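## Task

On top of the desk beside arm1, build a three-object stack. From the bottom: the small sealed carton, then the wooden block with one large hole, then the long cardboard box. Each must rest on a long side, sit roughly centred on the one beneath it, and not overhang the desk's edges. Every other object must finish resting directly on the furniture it started on. The attempt fails if any object from a furniture top lies on the floor without being held. It also fails if any object ever goes inside or beneath a piece of furniture, held or not. The stack must stand without the robots supporting it. Finish by opening the grippers and moving the arms away.

## Robot and tools

Robots: three identical i2rt Big YAM arms named arm1, arm2 and arm3. Each has six joints, a two-finger gripper and a wrist camera (arm1_cam_wrist, arm2_cam_wrist, arm3_cam_wrist). Two fixed room cameras, room_a and room_b, watch the scene. The hand reaches roughly 1.0 m from the joint1 axis. With joints 1 and 6 at 0 and the hand level and pointing ahead, the wrist camera sits above the hand looking toward the fingertips. Loose objects may occasionally get nudged by outside disturbances.

Frames: one shared world frame, origin on the floor, +z upward. The hand point is midway between the fingertips; the hand's z axis runs along the fingers and the fingers close along its y axis. Hand poses depend on each robot's foot pose, which is never printed.

execute_actions(actions, cameras): actions is a list holding zero or one action. An action is an object keyed by robot name; each robot entry holds "joints", an object of absolute joint targets keyed by joint name (not offsets). Any subset of arms and joints may be given. Units and ranges: joint1_rad -2.879 to 2.879 (rotates the arm about its foot; positive is counter-clockwise seen from above; 0 points the way the foot faces); joint2_rad 0 to 3.141 (shoulder; 0 has the upper arm pointing back, about level; increasing lifts it up then forward); joint3_rad 0 to 3.019 (elbow; 0 is fully folded, increasing opens it); joint4_rad -1.692 to 1.57 (hand pitch; positive tilts fingers up); joint5_rad -1.57 to 1.57 (sideways hand swing; positive toward the arm's right); joint6_rad -2.094 to 2.094 (hand roll; positive is clockwise viewed from behind the hand); gripper_m 0 to 0.093 metres of fingertip gap. Done tolerances are ±0.045, ±0.14, ±0.09, ±0.055, ±0.03, ±0.035 rad and ±0.003 m respectively. Example: {"arm1": {"joints": {"gripper_m": 0.05}}, "arm2": {"joints": {"joint1_rad": 0.3}}}. All listed motions begin together and may finish at different times; joints move at different speeds so the hand can sweep a wide path. Joints not mentioned may keep pushing toward earlier targets. An unknown key or out-of-range number rejects the whole call and nothing moves. An empty list just returns state and images. cameras is a list of camera names or "all"; omitted or null means all, [] means none; an unknown name rejects the call. The pictures line lists the order of returned images.

wait(seconds): 0 to 10; commands nothing and returns state and images as an empty action does.

zoom_image(camera, region): enlarges part of a camera's most recent full image; region is [x0, y0, x1, y1] in pixels from the top-left, at most 504 by 504. Wrist images are 616x616 fisheye; room images are 504x504.

finished_scene(scene): ends the scene with the given number, after the last command is held; irreversible, and it reports success. Replying without any tool call ends everything.

Result lines: joint_positions gives current joint values. joint_status says how each commanded joint ended: reached, "off_target" (stopped short and maybe still pushing), "contact_stop" or "time_out" (target dropped, holds position, though a time_out joint may keep a nearby target and keep pushing), "not_followed" (a self/inter-arm collision check withheld that arm's joint targets; its gripper target still runs, and the withheld targets may be retried on later actions). on_its_own lists things this call did not command; "held at" is a joint's held target, not its position. Joint torques are raw drive outputs with per-arm offset, scale and noise, nonzero even in free air, so treat them cautiously. Once a stop is reported, later motion calls in the same reply are skipped.

What to avoid: the arms do not halt on contact and can press hard. To relieve a pushing joint, command its reported position; tiny target changes may not move it. Loaded joints sag. Keep arms apart: a hard squeeze between two robots ends the run, and the collision check ignores fingers, gripper housings and wrist cameras and may react too late. Sustained holding or pushing heats motors; a MOTOR HOT line appears from 85 °C, and at 100 °C that arm goes limp and drops whatever it holds (OVER-TEMPERATURE FAULT, joints marked limit_stop_at_motor_heat; resend targets afterwards). Heat partly persists into the next scene. The robot holds its last command while you reason. Avoid drops, slips, slams, objects falling to the floor or going under furniture; place gently, release, and retract.

Each tool is called as name(argument=value, ...) on one line, values as JSON.

## Session

execute_actions(actions=[])

Scene clock: 0.00 s.
Joint torques (N m, as the arm reports them, + toward a larger angle): no reading
arm1.joint_positions: joint1_rad=-0.486 joint2_rad=+0.539 joint3_rad=+1.396 joint4_rad=-1.272 joint5_rad=-0.054 joint6_rad=-0.363 gripper_m=+0.094
arm1.joint_status: not commanded
arm1.hand: x=-1.1791 y=-0.2939 z=+1.3661 quat_wxyz=(-0.160, -0.666, -0.508, +0.522) (m; scene frame)
arm2.joint_positions: joint1_rad=-0.627 joint2_rad=+0.475 joint3_rad=+1.458 joint4_rad=-1.264 joint5_rad=-0.285 joint6_rad=-0.462 gripper_m=+0.094
arm2.joint_status: not commanded
arm2.hand: x=+0.0755 y=-0.1764 z=+1.5282 quat_wxyz=(-0.508, +0.649, -0.463, -0.327) (m; scene frame)
arm3.joint_positions: joint1_rad=+0.794 joint2_rad=+0.323 joint3_rad=+1.380 joint4_rad=-1.430 joint5_rad=-0.175 joint6_rad=+0.748 gripper_m=+0.095
arm3.joint_status: not commanded
arm3.hand: x=+1.0976 y=+0.5017 z=+1.3600 quat_wxyz=(-0.502, -0.262, -0.782, -0.259) (m; scene frame)
pictures: arm1_cam_wrist, arm2_cam_wrist, arm3_cam_wrist, room_a, room_b
Images, in order (width x height): arm1_cam_wrist 616x616, arm2_cam_wrist 616x616, arm3_cam_wrist 616x616, room_a 504x504, room_b 504x504.

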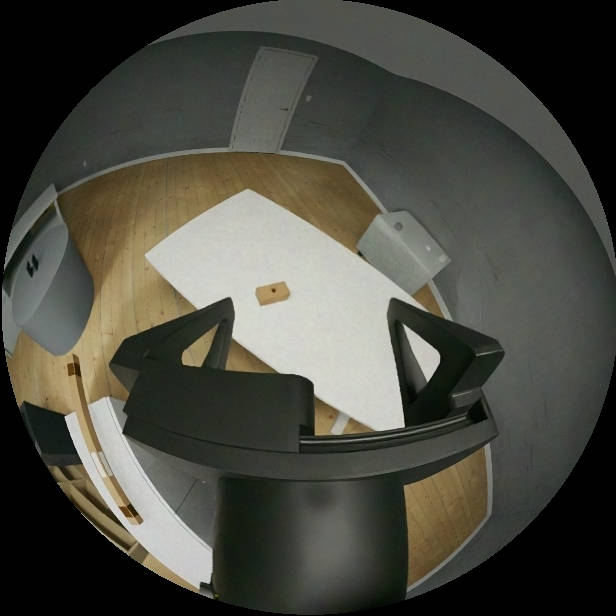

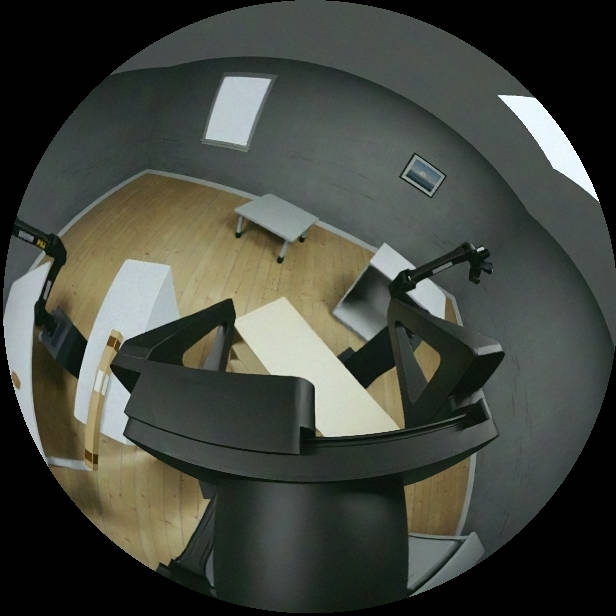

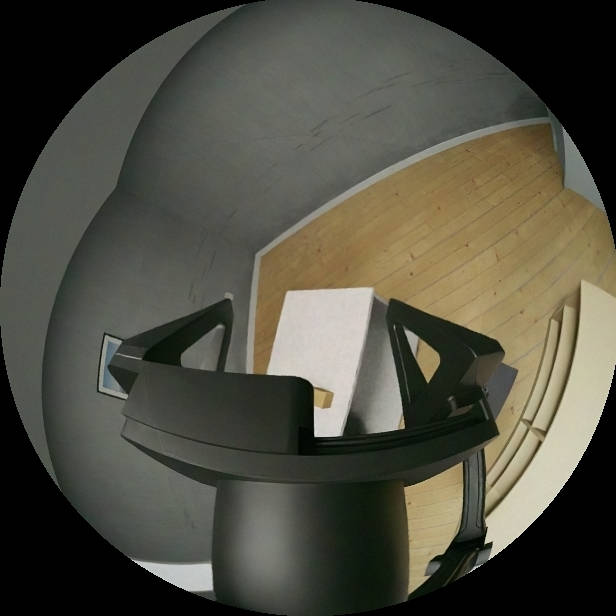

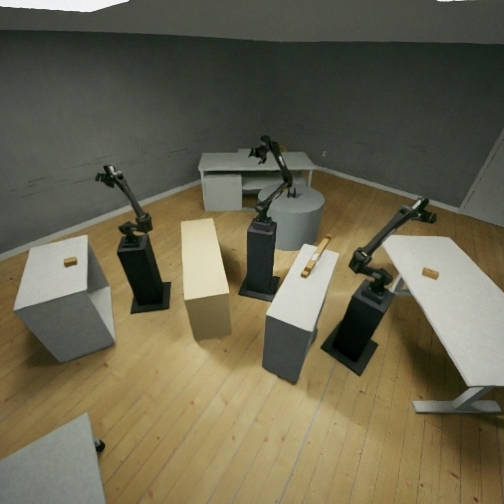

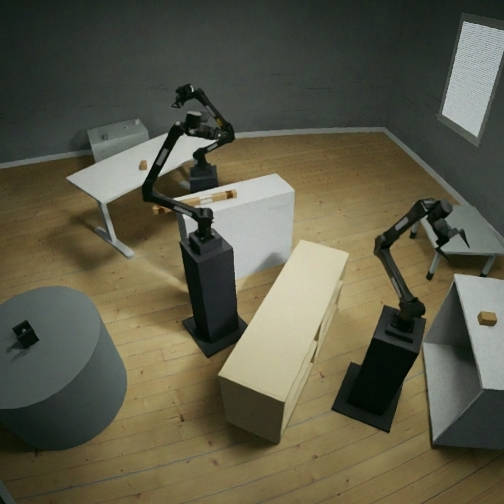

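zoom_image(camera="room_a", region=[230, 130, 504, 400])

zoom_image(camera="room_a", region=[0, 130, 270, 400])

execute_actions(actions=[{"arm1":{"joints":{"joint4_rad":-0.857,"joint5_rad":0,"joint6_rad":0}},"arm2":{"joints":{"joint4_rad":-1.6,"joint5_rad":0,"joint6_rad":0}},"arm3":{"joints":{"joint5_rad":0,"joint6_rad":0}}}])

Region (230, 130, 504, 400) of room_a's 504x504 image, scaled by 1.839, with more detail than that image has; it fills the top 497 rows of this view, and the rest is white.

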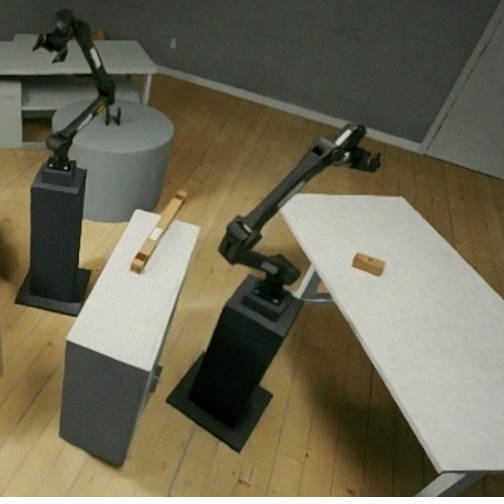

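Region (0, 130, 270, 400) of room_a's 504x504 image, scaled by 1.867, with more detail than that image has.

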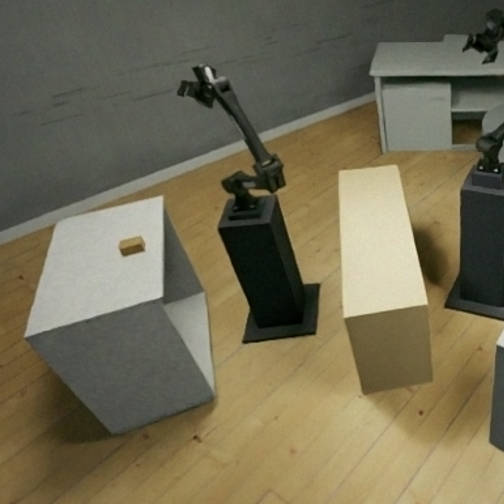

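Scene clock: 29.63 s.
Joint torques (N m, as the arm reports them, + toward a larger angle): arm1=[ 0.09  4.76 10.39  3.09  0.14  0.04] | arm2=[-0.38  3.45  6.39  1.27  0.17  0.2 ] | arm3=[ 0.13  5.35  8.8   1.39  0.23 -0.15]
arm1.joint_positions: joint1_rad=-0.486 joint2_rad=+0.539 joint3_rad=+1.396 joint4_rad=-0.881 joint5_rad=-0.003 joint6_rad=-0.009 gripper_m=+0.094
arm1.joint_status: all done
arm1.hand: x=-1.1981 y=-0.3057 z=+1.4594 quat_wxyz=(-0.297, -0.641, -0.318, +0.632) (m; scene frame)
arm2.joint_positions: joint1_rad=-0.627 joint2_rad=+0.475 joint3_rad=+1.458 joint4_rad=-1.588 joint5_rad=-0.004 joint6_rad=-0.010 gripper_m=+0.094
arm2.joint_status: all done
arm2.hand: x=+0.1109 y=-0.2186 z=+1.4548 quat_wxyz=(-0.378, +0.515, -0.722, -0.266) (m; scene frame)
arm3.joint_positions: joint1_rad=+0.794 joint2_rad=+0.323 joint3_rad=+1.380 joint4_rad=-1.430 joint5_rad=-0.003 joint6_rad=+0.013 gripper_m=+0.095
arm3.joint_status: all done
arm3.hand: x=+1.0992 y=+0.4721 z=+1.3594 quat_wxyz=(-0.564, -0.013, -0.826, +0.010) (m; scene frame)
pictures: arm1_cam_wrist, arm2_cam_wrist, arm3_cam_wrist, room_a, room_b
Images, in order (width x height): arm1_cam_wrist 616x616, arm2_cam_wrist 616x616, arm3_cam_wrist 616x616, room_a 504x504, room_b 504x504.

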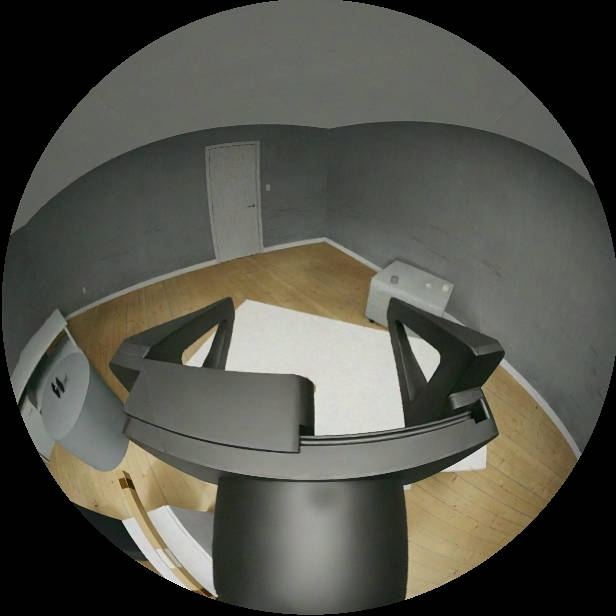

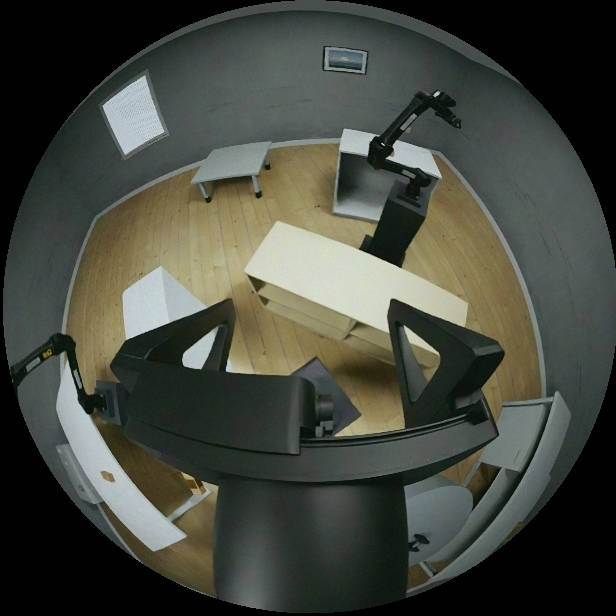

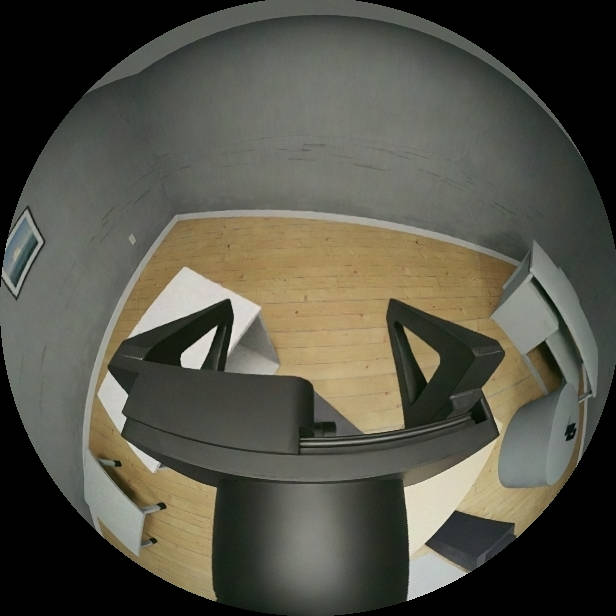

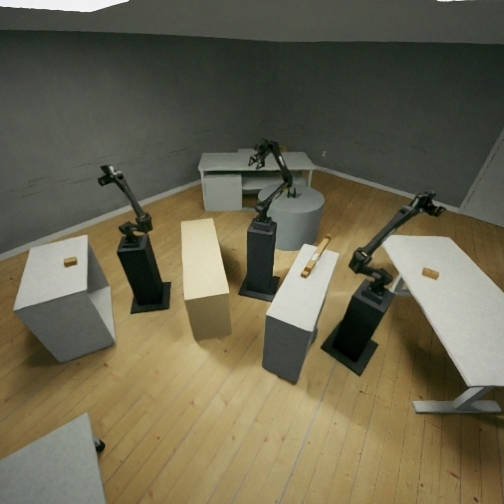

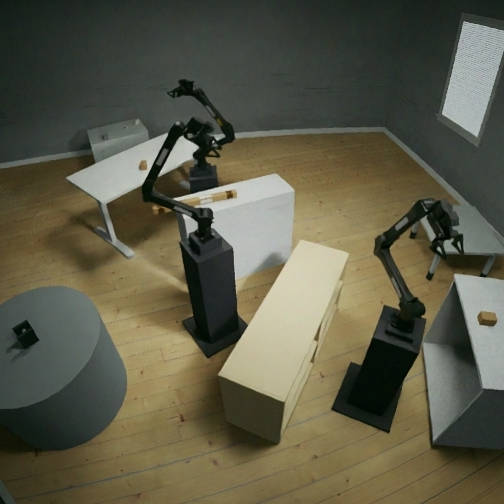

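execute_actions(actions=[{"arm1":{"joints":{"joint1_rad":1.1,"joint2_rad":1.3,"joint3_rad":1.3,"joint4_rad":-1.57}},"arm2":{"joints":{"joint1_rad":-1.4,"joint2_rad":1.3,"joint3_rad":1.1,"joint4_rad":-1.37}},"arm3":{"joints":{"joint1_rad":1.4,"joint2_rad":1.3,"joint3_rad":1.38,"joint4_rad":-1.6}}}])

Scene clock: 54.63 s.
Joint torques (N m, as the arm reports them, + toward a larger angle): arm1=[ 0.12 -8.82 11.96 -0.25  0.03  0.02] | arm2=[-0.24 -8.62  7.78  0.54  0.12  0.19] | arm3=[  0.29 -11.43  10.69  -0.42   0.1   -0.15]
arm1.joint_positions: joint1_rad=+1.101 joint2_rad=+1.313 joint3_rad=+1.287 joint4_rad=-1.555 joint5_rad=+0.000 joint6_rad=-0.006 gripper_m=+0.094
arm1.joint_status: all done
arm1.hand: x=-0.7676 y=-0.3506 z=+1.0467 quat_wxyz=(+0.011, -0.320, -0.947, -0.004) (m; scene frame)
arm2.joint_positions: joint1_rad=-1.402 joint2_rad=+1.295 joint3_rad=+1.091 joint4_rad=-1.377 joint5_rad=-0.003 joint6_rad=-0.009 gripper_m=+0.094
arm2.joint_status: all done
arm2.hand: x=+0.3863 y=-0.1876 z=+1.1019 quat_wxyz=(+0.007, +0.229, -0.973, +0.002) (m; scene frame)
arm3.joint_positions: joint1_rad=+1.395 joint2_rad=+1.305 joint3_rad=+1.380 joint4_rad=-1.590 joint5_rad=+0.001 joint6_rad=+0.012 gripper_m=+0.095
arm3.joint_status: all done
arm3.hand: x=+1.3200 y=+0.6777 z=+1.0950 quat_wxyz=(-0.025, +0.276, -0.961, -0.001) (m; scene frame)
pictures: arm1_cam_wrist, arm2_cam_wrist, arm3_cam_wrist, room_a, room_b
Images, in order (width x height): arm1_cam_wrist 616x616, arm2_cam_wrist 616x616, arm3_cam_wrist 616x616, room_a 504x504, room_b 504x504.

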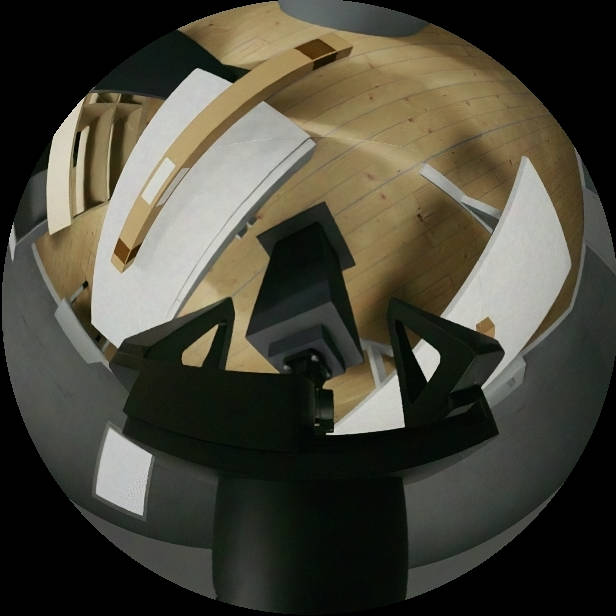

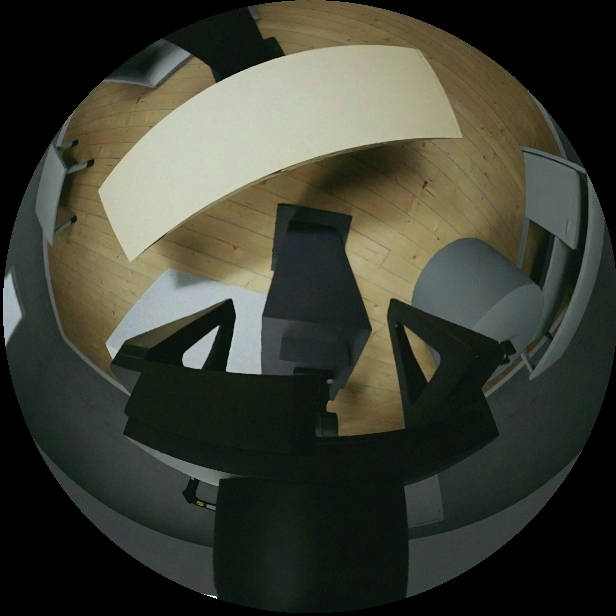

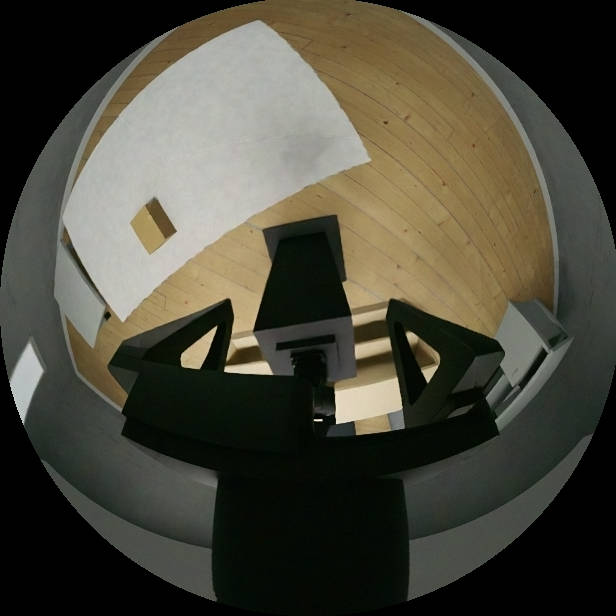

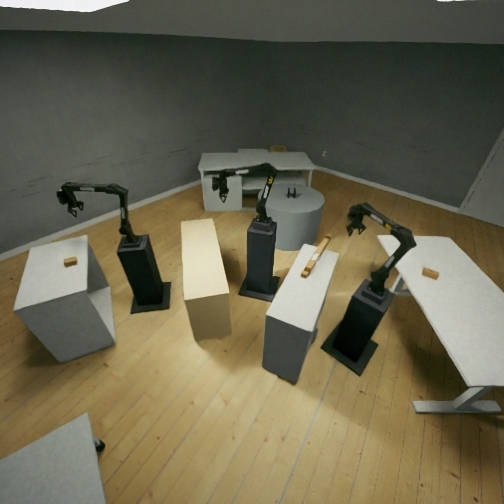

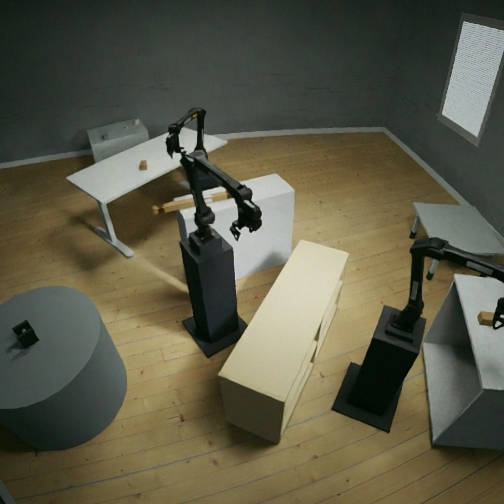

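execute_actions(actions=[{"arm1":{"joints":{"joint1_rad":-0.26,"joint2_rad":1.9,"joint3_rad":1.6,"joint4_rad":-1.27}},"arm2":{"joints":{"joint1_rad":-1.14,"joint2_rad":2.0,"joint3_rad":1.8,"joint4_rad":-1.37}},"arm3":{"joints":{"joint1_rad":2.14,"joint2_rad":1.75,"joint3_rad":1.54,"joint4_rad":-1.36}}}])

Scene clock: 136.70 s.
Joint torques (N m, as the arm reports them, + toward a larger angle): arm1=[  0.31 -16.7   11.66   0.49  -0.08   0.02] | arm2=[ -1.12 -18.27  11.15   0.49   0.08   0.18] | arm3=[ -1.   -18.69  12.37  -0.14   0.18  -0.13]
arm1.joint_positions: joint1_rad=-0.268 joint2_rad=+1.907 joint3_rad=+1.584 joint4_rad=-1.273 joint5_rad=+0.002 joint6_rad=-0.005 gripper_m=+0.094
arm1.joint_status: all done
arm1.hand: x=-1.3122 y=-0.6317 z=+0.8902 quat_wxyz=(+0.014, -0.847, -0.531, -0.008) (m; scene frame)
arm2.joint_positions: joint1_rad=-1.132 joint2_rad=+2.018 joint3_rad=+1.740 joint4_rad=-1.376 joint5_rad=-0.002 joint6_rad=-0.009 gripper_m=+0.094
arm2.joint_status: all done
arm2.hand: x=+0.5119 y=+0.0487 z=+1.0031 quat_wxyz=(+0.041, +0.357, -0.933, +0.016) (m; scene frame)
arm3.joint_positions: joint1_rad=+2.150 joint2_rad=+1.764 joint3_rad=+1.515 joint4_rad=-1.363 joint5_rad=-0.001 joint6_rad=+0.010 gripper_m=+0.095
arm3.joint_status: all done
arm3.hand: x=+1.1245 y=+0.9748 z=+0.9434 quat_wxyz=(+0.021, +0.611, -0.791, +0.018) (m; scene frame)
pictures: arm1_cam_wrist, arm2_cam_wrist, arm3_cam_wrist, room_a, room_b
Images, in order (width x height): arm1_cam_wrist 616x616, arm2_cam_wrist 616x616, arm3_cam_wrist 616x616, room_a 504x504, room_b 504x504.

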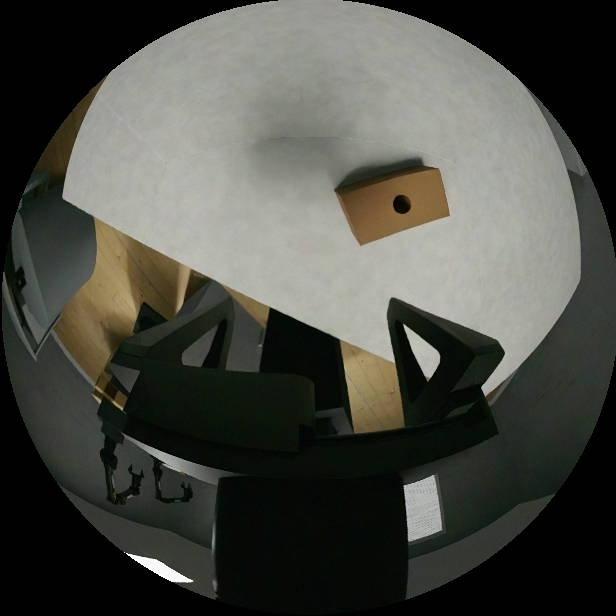

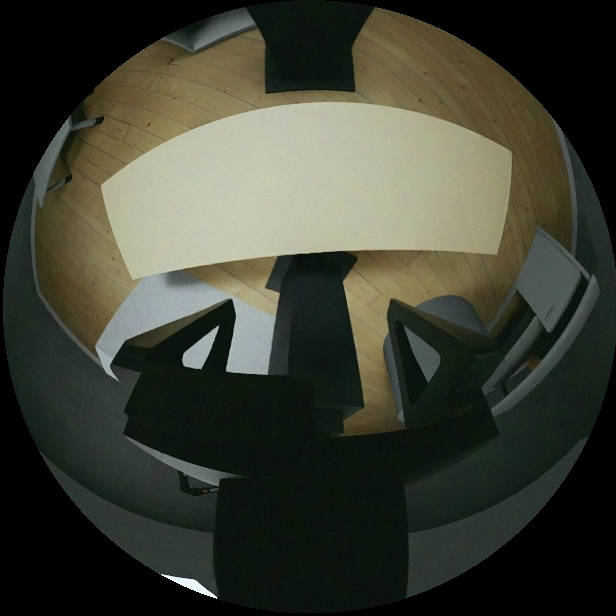

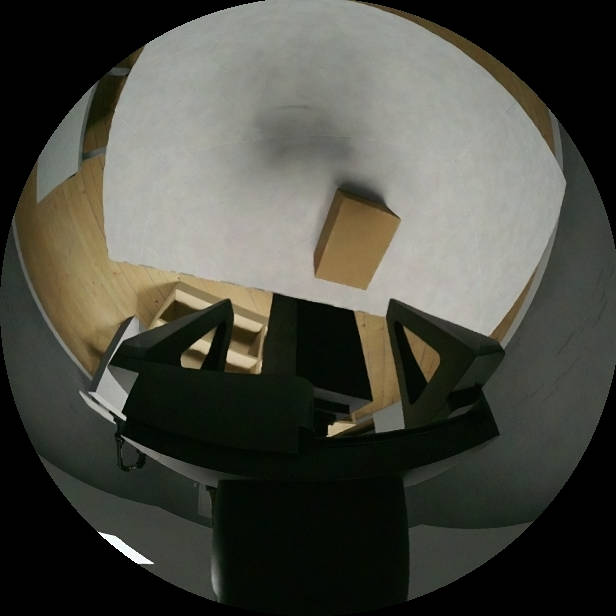

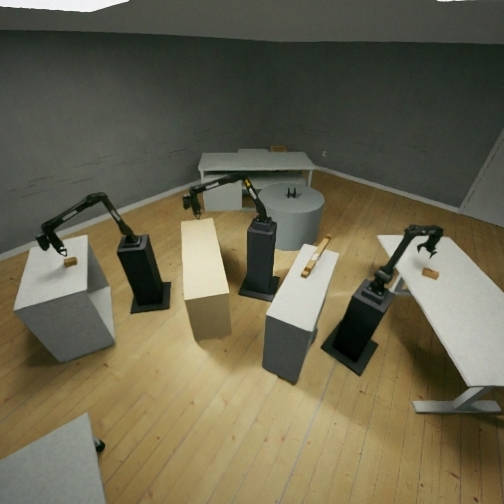

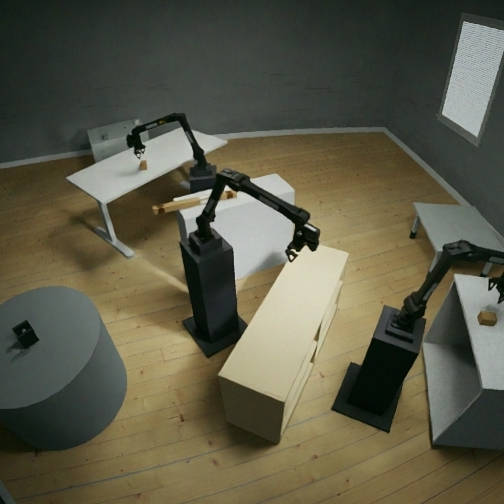

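execute_actions(actions=[{"arm1":{"joints":{"joint1_rad":-0.41,"joint2_rad":2.025,"joint3_rad":1.76,"joint4_rad":-1.27,"joint6_rad":1.02}},"arm2":{"joints":{"joint1_rad":1.0,"joint2_rad":1.8,"joint3_rad":1.65,"joint4_rad":-1.4}},"arm3":{"joints":{"joint1_rad":2.08,"joint2_rad":1.78,"joint3_rad":1.415,"joint4_rad":-1.18,"joint6_rad":0.21}}}])

Scene clock: 238.80 s.
Joint torques (N m, as the arm reports them, + toward a larger angle): arm1=[ -0.09 -16.06  14.42   0.5    0.11   0.04] | arm2=[ -0.91 -16.11   6.59  -0.19   0.02   0.2 ] | arm3=[  0.19 -17.     9.66   0.26   0.18   0.12]
arm1.joint_positions: joint1_rad=-0.414 joint2_rad=+2.005 joint3_rad=+1.715 joint4_rad=-1.273 joint5_rad=+0.000 joint6_rad=+1.011 gripper_m=+0.094
arm1.joint_status: all done
arm1.hand: x=-1.4081 y=-0.6260 z=+0.8831 quat_wxyz=(+0.001, -1.000, +0.021, +0.008) (m; scene frame)
arm2.joint_positions: joint1_rad=+1.008 joint2_rad=+1.810 joint3_rad=+1.658 joint4_rad=-1.387 joint5_rad=+0.000 joint6_rad=-0.008 gripper_m=+0.094
arm2.joint_status: all done
arm2.hand: x=-0.4744 y=-0.1871 z=+1.0922 quat_wxyz=(+0.000, +0.991, -0.136, -0.016) (m; scene frame)
arm3.joint_positions: joint1_rad=+2.077 joint2_rad=+1.772 joint3_rad=+1.418 joint4_rad=-1.192 joint5_rad=-0.001 joint6_rad=+0.198 gripper_m=+0.095
arm3.joint_status: all done
arm3.hand: x=+1.1631 y=+0.9706 z=+0.9038 quat_wxyz=(-0.005, +0.504, -0.864, -0.003) (m; scene frame)
pictures: arm1_cam_wrist, arm2_cam_wrist, arm3_cam_wrist, room_a, room_b
Images, in order (width x height): arm1_cam_wrist 616x616, arm2_cam_wrist 616x616, arm3_cam_wrist 616x616, room_a 504x504, room_b 504x504.

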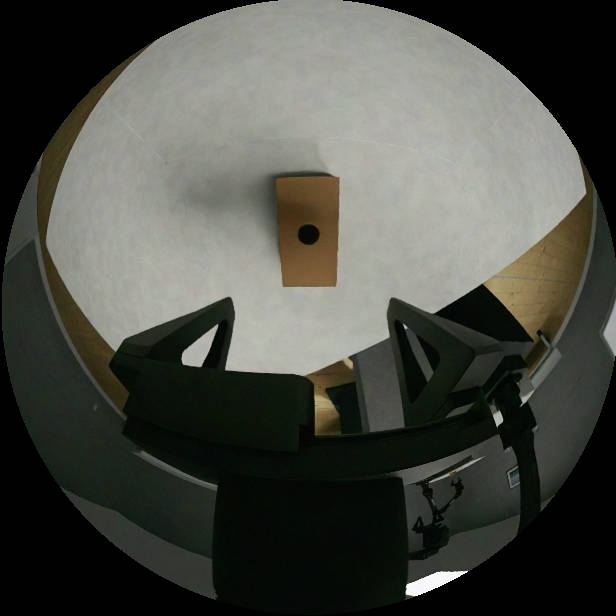

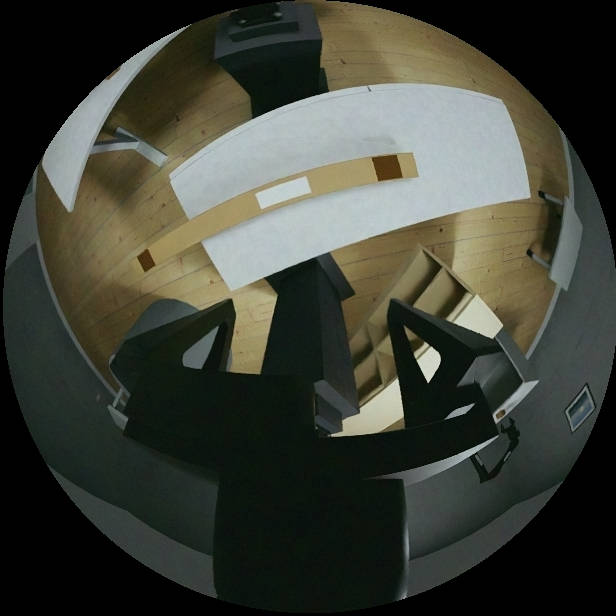

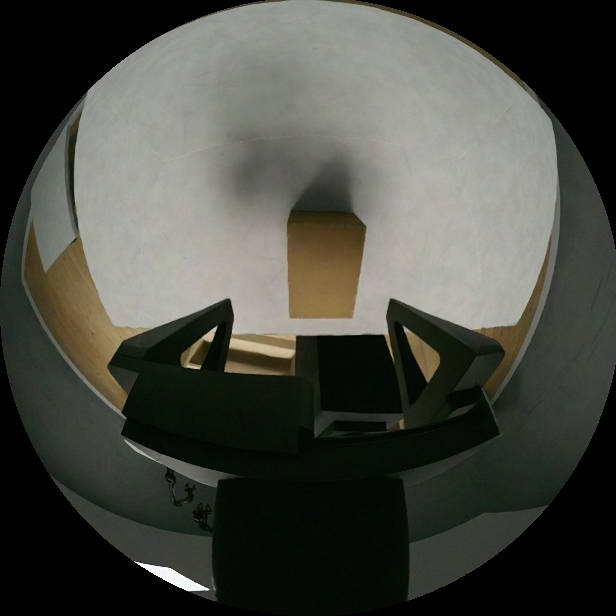

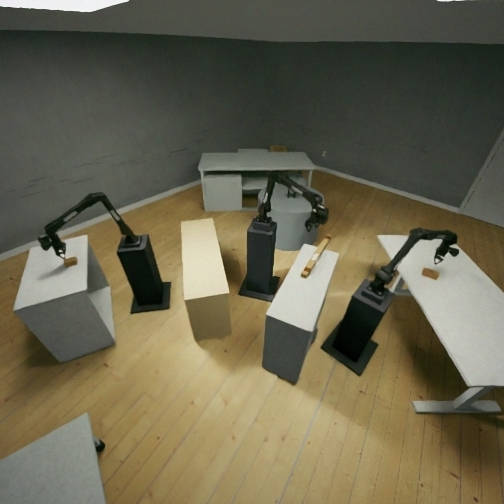

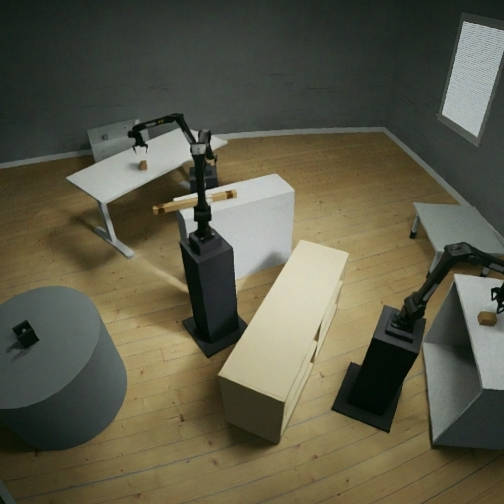

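zoom_image(camera="arm3_cam_wrist", region=[210, 170, 410, 370])

zoom_image(camera="arm1_cam_wrist", region=[210, 140, 410, 340])

Region (210, 170, 410, 370) of arm3_cam_wrist's 616x616 image, scaled by 2.520, with more detail than that image has.

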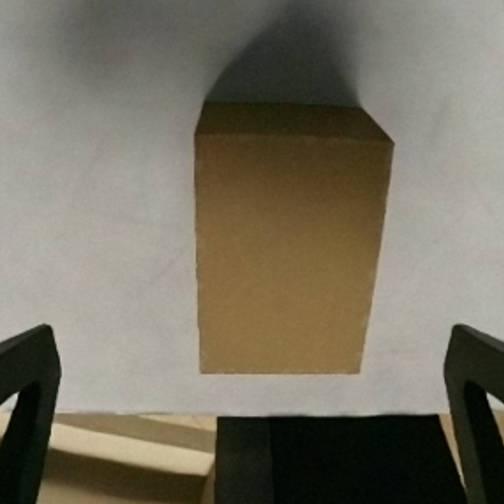

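Region (210, 140, 410, 340) of arm1_cam_wrist's 616x616 image, scaled by 2.520, with more detail than that image has.

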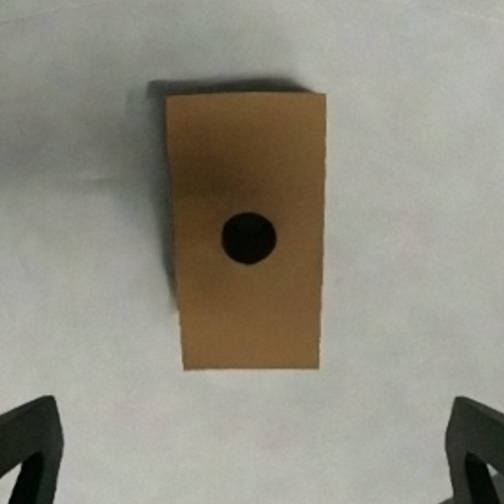

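execute_actions(actions=[{"arm1":{"joints":{"joint1_rad":1.5,"joint2_rad":1.78,"joint3_rad":1.57,"joint4_rad":-1.34,"joint6_rad":1.29}},"arm2":{"joints":{"joint1_rad":-0.3,"joint2_rad":1.6,"joint3_rad":1.4,"joint4_rad":-1.37}},"arm3":{"joints":{"joint1_rad":2.057,"joint2_rad":1.832,"joint3_rad":1.285,"joint4_rad":-1.01}}}])

Scene clock: 288.33 s.
Joint torques (N m, as the arm reports them, + toward a larger angle): arm1=[ -0.64 -14.16  10.26  -0.17   0.13   0.04] | arm2=[  0.25 -13.49   6.1    0.4    0.02   0.17] | arm3=[ -1.04 -17.91   9.04   0.17   0.19   0.12]
arm1.joint_positions: joint1_rad=+1.510 joint2_rad=+1.772 joint3_rad=+1.575 joint4_rad=-1.327 joint5_rad=-0.001 joint6_rad=+1.281 gripper_m=+0.094
arm1.joint_status: all done
arm1.hand: x=-0.5281 y=-0.2591 z=+0.9540 quat_wxyz=(-0.013, -0.692, -0.721, -0.011) (m; scene frame)
arm2.joint_positions: joint1_rad=-0.306 joint2_rad=+1.613 joint3_rad=+1.413 joint4_rad=-1.377 joint5_rad=+0.000 joint6_rad=-0.008 gripper_m=+0.094
arm2.joint_status: all done
arm2.hand: x=+0.0775 y=+0.1354 z=+1.0952 quat_wxyz=(+0.005, +0.702, -0.712, +0.003) (m; scene frame)
arm3.joint_positions: joint1_rad=+2.069 joint2_rad=+1.836 joint3_rad=+1.284 joint4_rad=-1.020 joint5_rad=-0.001 joint6_rad=+0.198 gripper_m=+0.095
arm3.joint_status: all done
arm3.hand: x=+1.1616 y=+0.9518 z=+0.8259 quat_wxyz=(+0.005, +0.500, -0.866, +0.007) (m; scene frame)
pictures: arm1_cam_wrist, arm2_cam_wrist, arm3_cam_wrist, room_a, room_b
Images, in order (width x height): arm1_cam_wrist 616x616, arm2_cam_wrist 616x616, arm3_cam_wrist 616x616, room_a 504x504, room_b 504x504.

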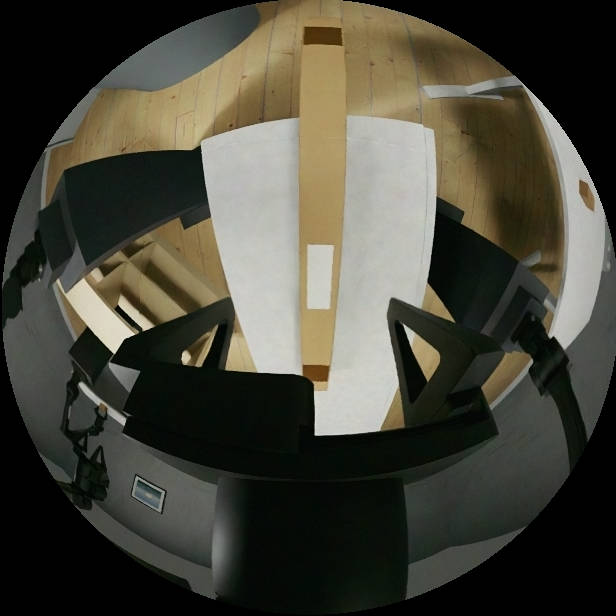

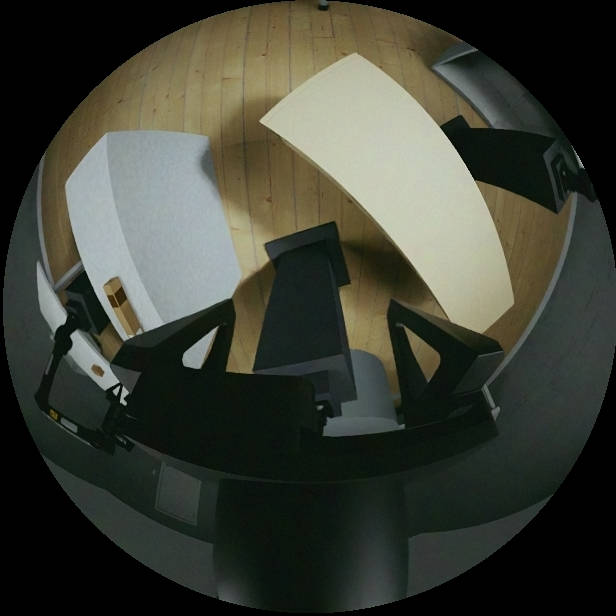

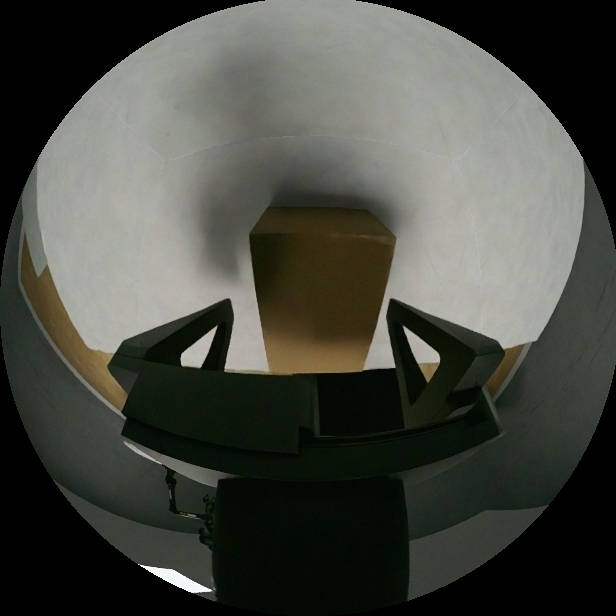

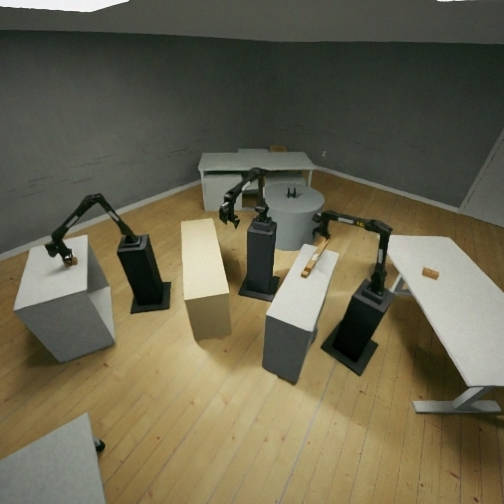

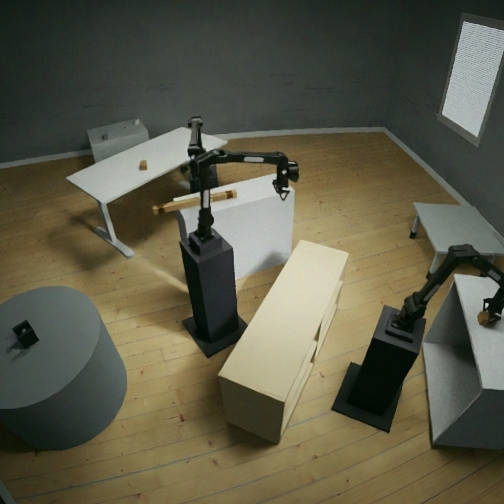

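zoom_image(camera="arm1_cam_wrist", region=[220, 0, 420, 200])

zoom_image(camera="arm1_cam_wrist", region=[220, 220, 420, 420])

Region (220, 0, 420, 200) of arm1_cam_wrist's 616x616 image, scaled by 2.520, with more detail than that image has.

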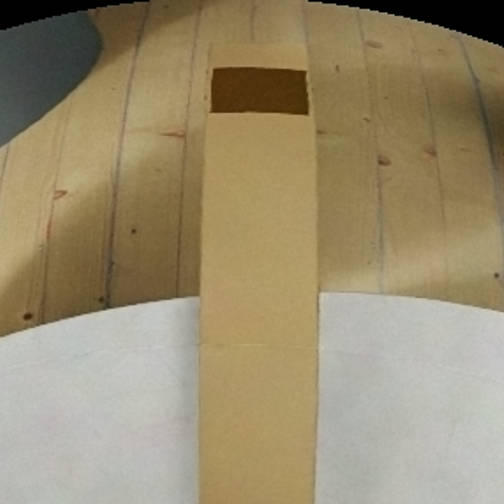

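Region (220, 220, 420, 420) of arm1_cam_wrist's 616x616 image, scaled by 2.520, with more detail than that image has.

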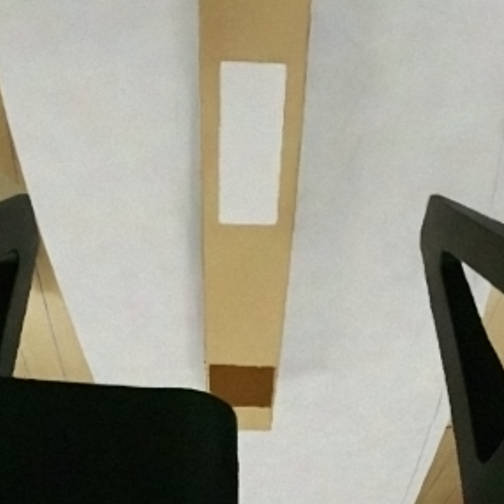

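execute_actions(actions=[{"arm1":{"joints":{"joint1_rad":1.468,"joint4_rad":-1.355,"joint6_rad":-1.88}},"arm3":{"joints":{"joint2_rad":1.86,"gripper_m":0.045}}}], cameras=["arm1_cam_wrist","arm3_cam_wrist","room_a"])

Scene clock: 349.97 s.
Joint torques (N m, as the arm reports them, + toward a larger angle): arm1=[  0.1  -14.13  10.18  -0.29  -0.08  -0.08] | arm2=[  0.36 -13.49   6.05   0.55   0.03   0.17] | arm3=[ -1.   -15.87   9.04   0.15   0.15   0.12]
arm1.joint_positions: joint1_rad=+1.469 joint2_rad=+1.772 joint3_rad=+1.575 joint4_rad=-1.340 joint5_rad=-0.001 joint6_rad=-1.871 gripper_m=+0.094
arm1.joint_status: all done
arm1.hand: x=-0.5373 y=-0.2798 z=+0.9538 quat_wxyz=(-0.007, +0.711, -0.703, +0.008) (m; scene frame)
arm2.joint_positions: joint1_rad=-0.306 joint2_rad=+1.613 joint3_rad=+1.413 joint4_rad=-1.377 joint5_rad=+0.000 joint6_rad=-0.008 gripper_m=+0.094
arm2.joint_status: not commanded
arm2.hand: x=+0.0775 y=+0.1354 z=+1.0952 quat_wxyz=(+0.005, +0.702, -0.712, +0.003) (m; scene frame)
arm3.joint_positions: joint1_rad=+2.069 joint2_rad=+1.837 joint3_rad=+1.284 joint4_rad=-1.020 joint5_rad=+0.000 joint6_rad=+0.198 gripper_m=+0.060
arm3.joint_status: gripper_m off_target (ended at +0.060, target +0.045); the others done
arm3.hand: x=+1.1619 y=+0.9518 z=+0.8257 quat_wxyz=(+0.005, +0.500, -0.866, +0.007) (m; scene frame)
pictures: arm1_cam_wrist, arm3_cam_wrist, room_a
Images, in order (width x height): arm1_cam_wrist 616x616, arm3_cam_wrist 616x616, room_a 504x504.

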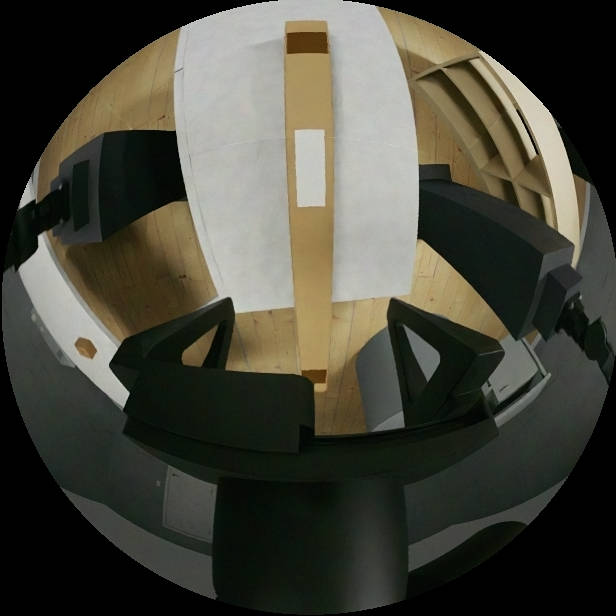

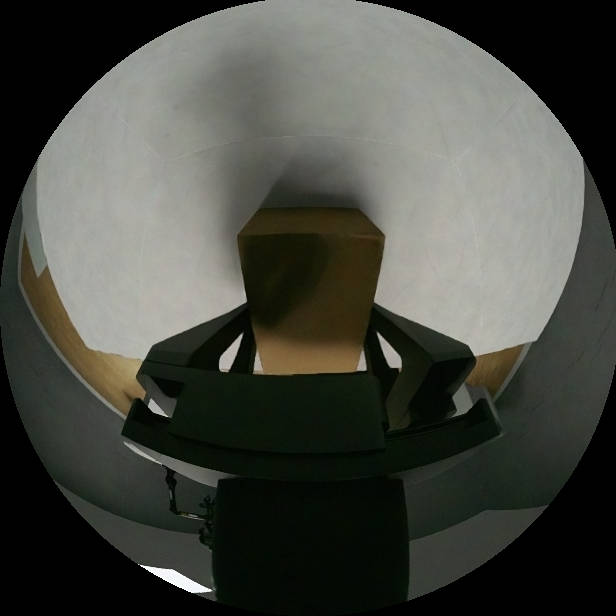

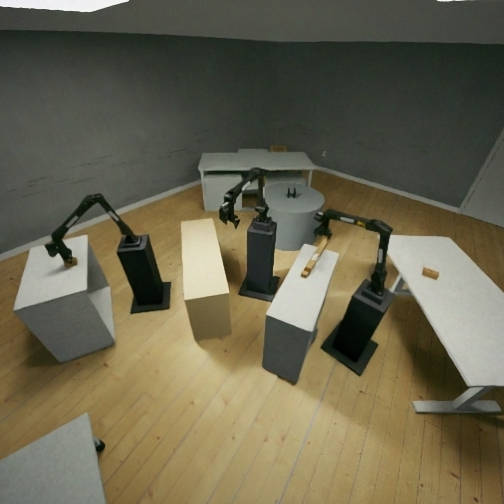

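execute_actions(actions=[{"arm1":{"joints":{"joint2_rad":1.905,"joint3_rad":1.412,"joint4_rad":-1.055}},"arm3":{"joints":{"joint2_rad":1.65}}}], cameras=["arm1_cam_wrist","arm3_cam_wrist","room_a"])

Scene clock: 367.70 s.
Joint torques (N m, as the arm reports them, + toward a larger angle): arm1=[  0.05 -16.1   10.68   0.88  -0.08  -0.1 ] | arm2=[  0.45 -13.6    6.2    0.65   0.     0.19] | arm3=[ -1.   -15.1   10.64   0.46   0.15   0.11]
arm1.joint_positions: joint1_rad=+1.469 joint2_rad=+1.915 joint3_rad=+1.396 joint4_rad=-1.070 joint5_rad=-0.001 joint6_rad=-1.871 gripper_m=+0.094
arm1.joint_status: all done
arm1.hand: x=-0.5445 y=-0.2769 z=+0.8155 quat_wxyz=(+0.005, +0.711, -0.703, -0.015) (m; scene frame)
arm2.joint_positions: joint1_rad=-0.306 joint2_rad=+1.613 joint3_rad=+1.413 joint4_rad=-1.377 joint5_rad=+0.000 joint6_rad=-0.008 gripper_m=+0.094
arm2.joint_status: not commanded
arm2.hand: x=+0.0775 y=+0.1354 z=+1.0952 quat_wxyz=(+0.005, +0.702, -0.712, +0.003) (m; scene frame)
arm3.joint_positions: joint1_rad=+2.069 joint2_rad=+1.639 joint3_rad=+1.281 joint4_rad=-1.020 joint5_rad=+0.000 joint6_rad=+0.198 gripper_m=+0.060
arm3.joint_status: all done
arm3.hand: x=+1.1647 y=+0.9615 z=+0.9224 quat_wxyz=(-0.068, +0.498, -0.863, -0.057) (m; scene frame)
pictures: arm1_cam_wrist, arm3_cam_wrist, room_a
Images, in order (width x height): arm1_cam_wrist 616x616, arm3_cam_wrist 616x616, room_a 504x504.

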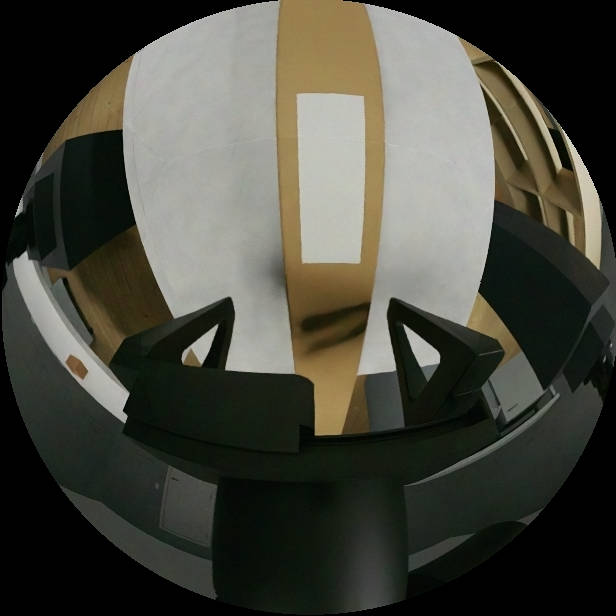

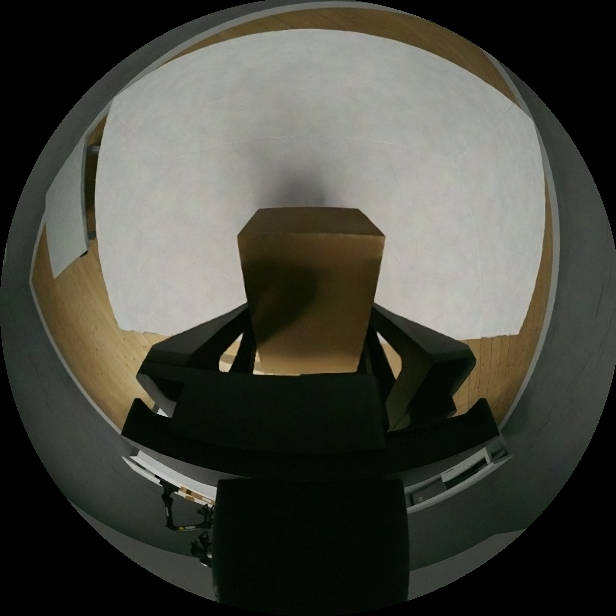

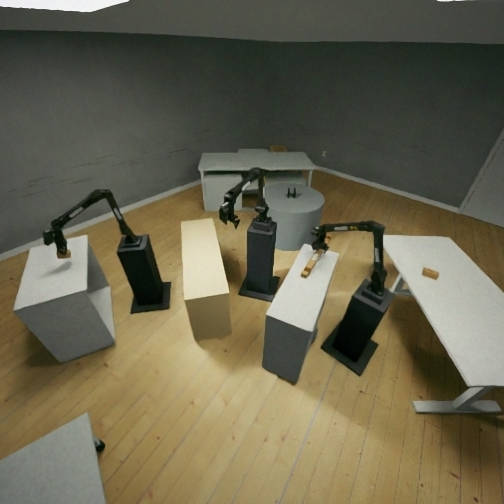

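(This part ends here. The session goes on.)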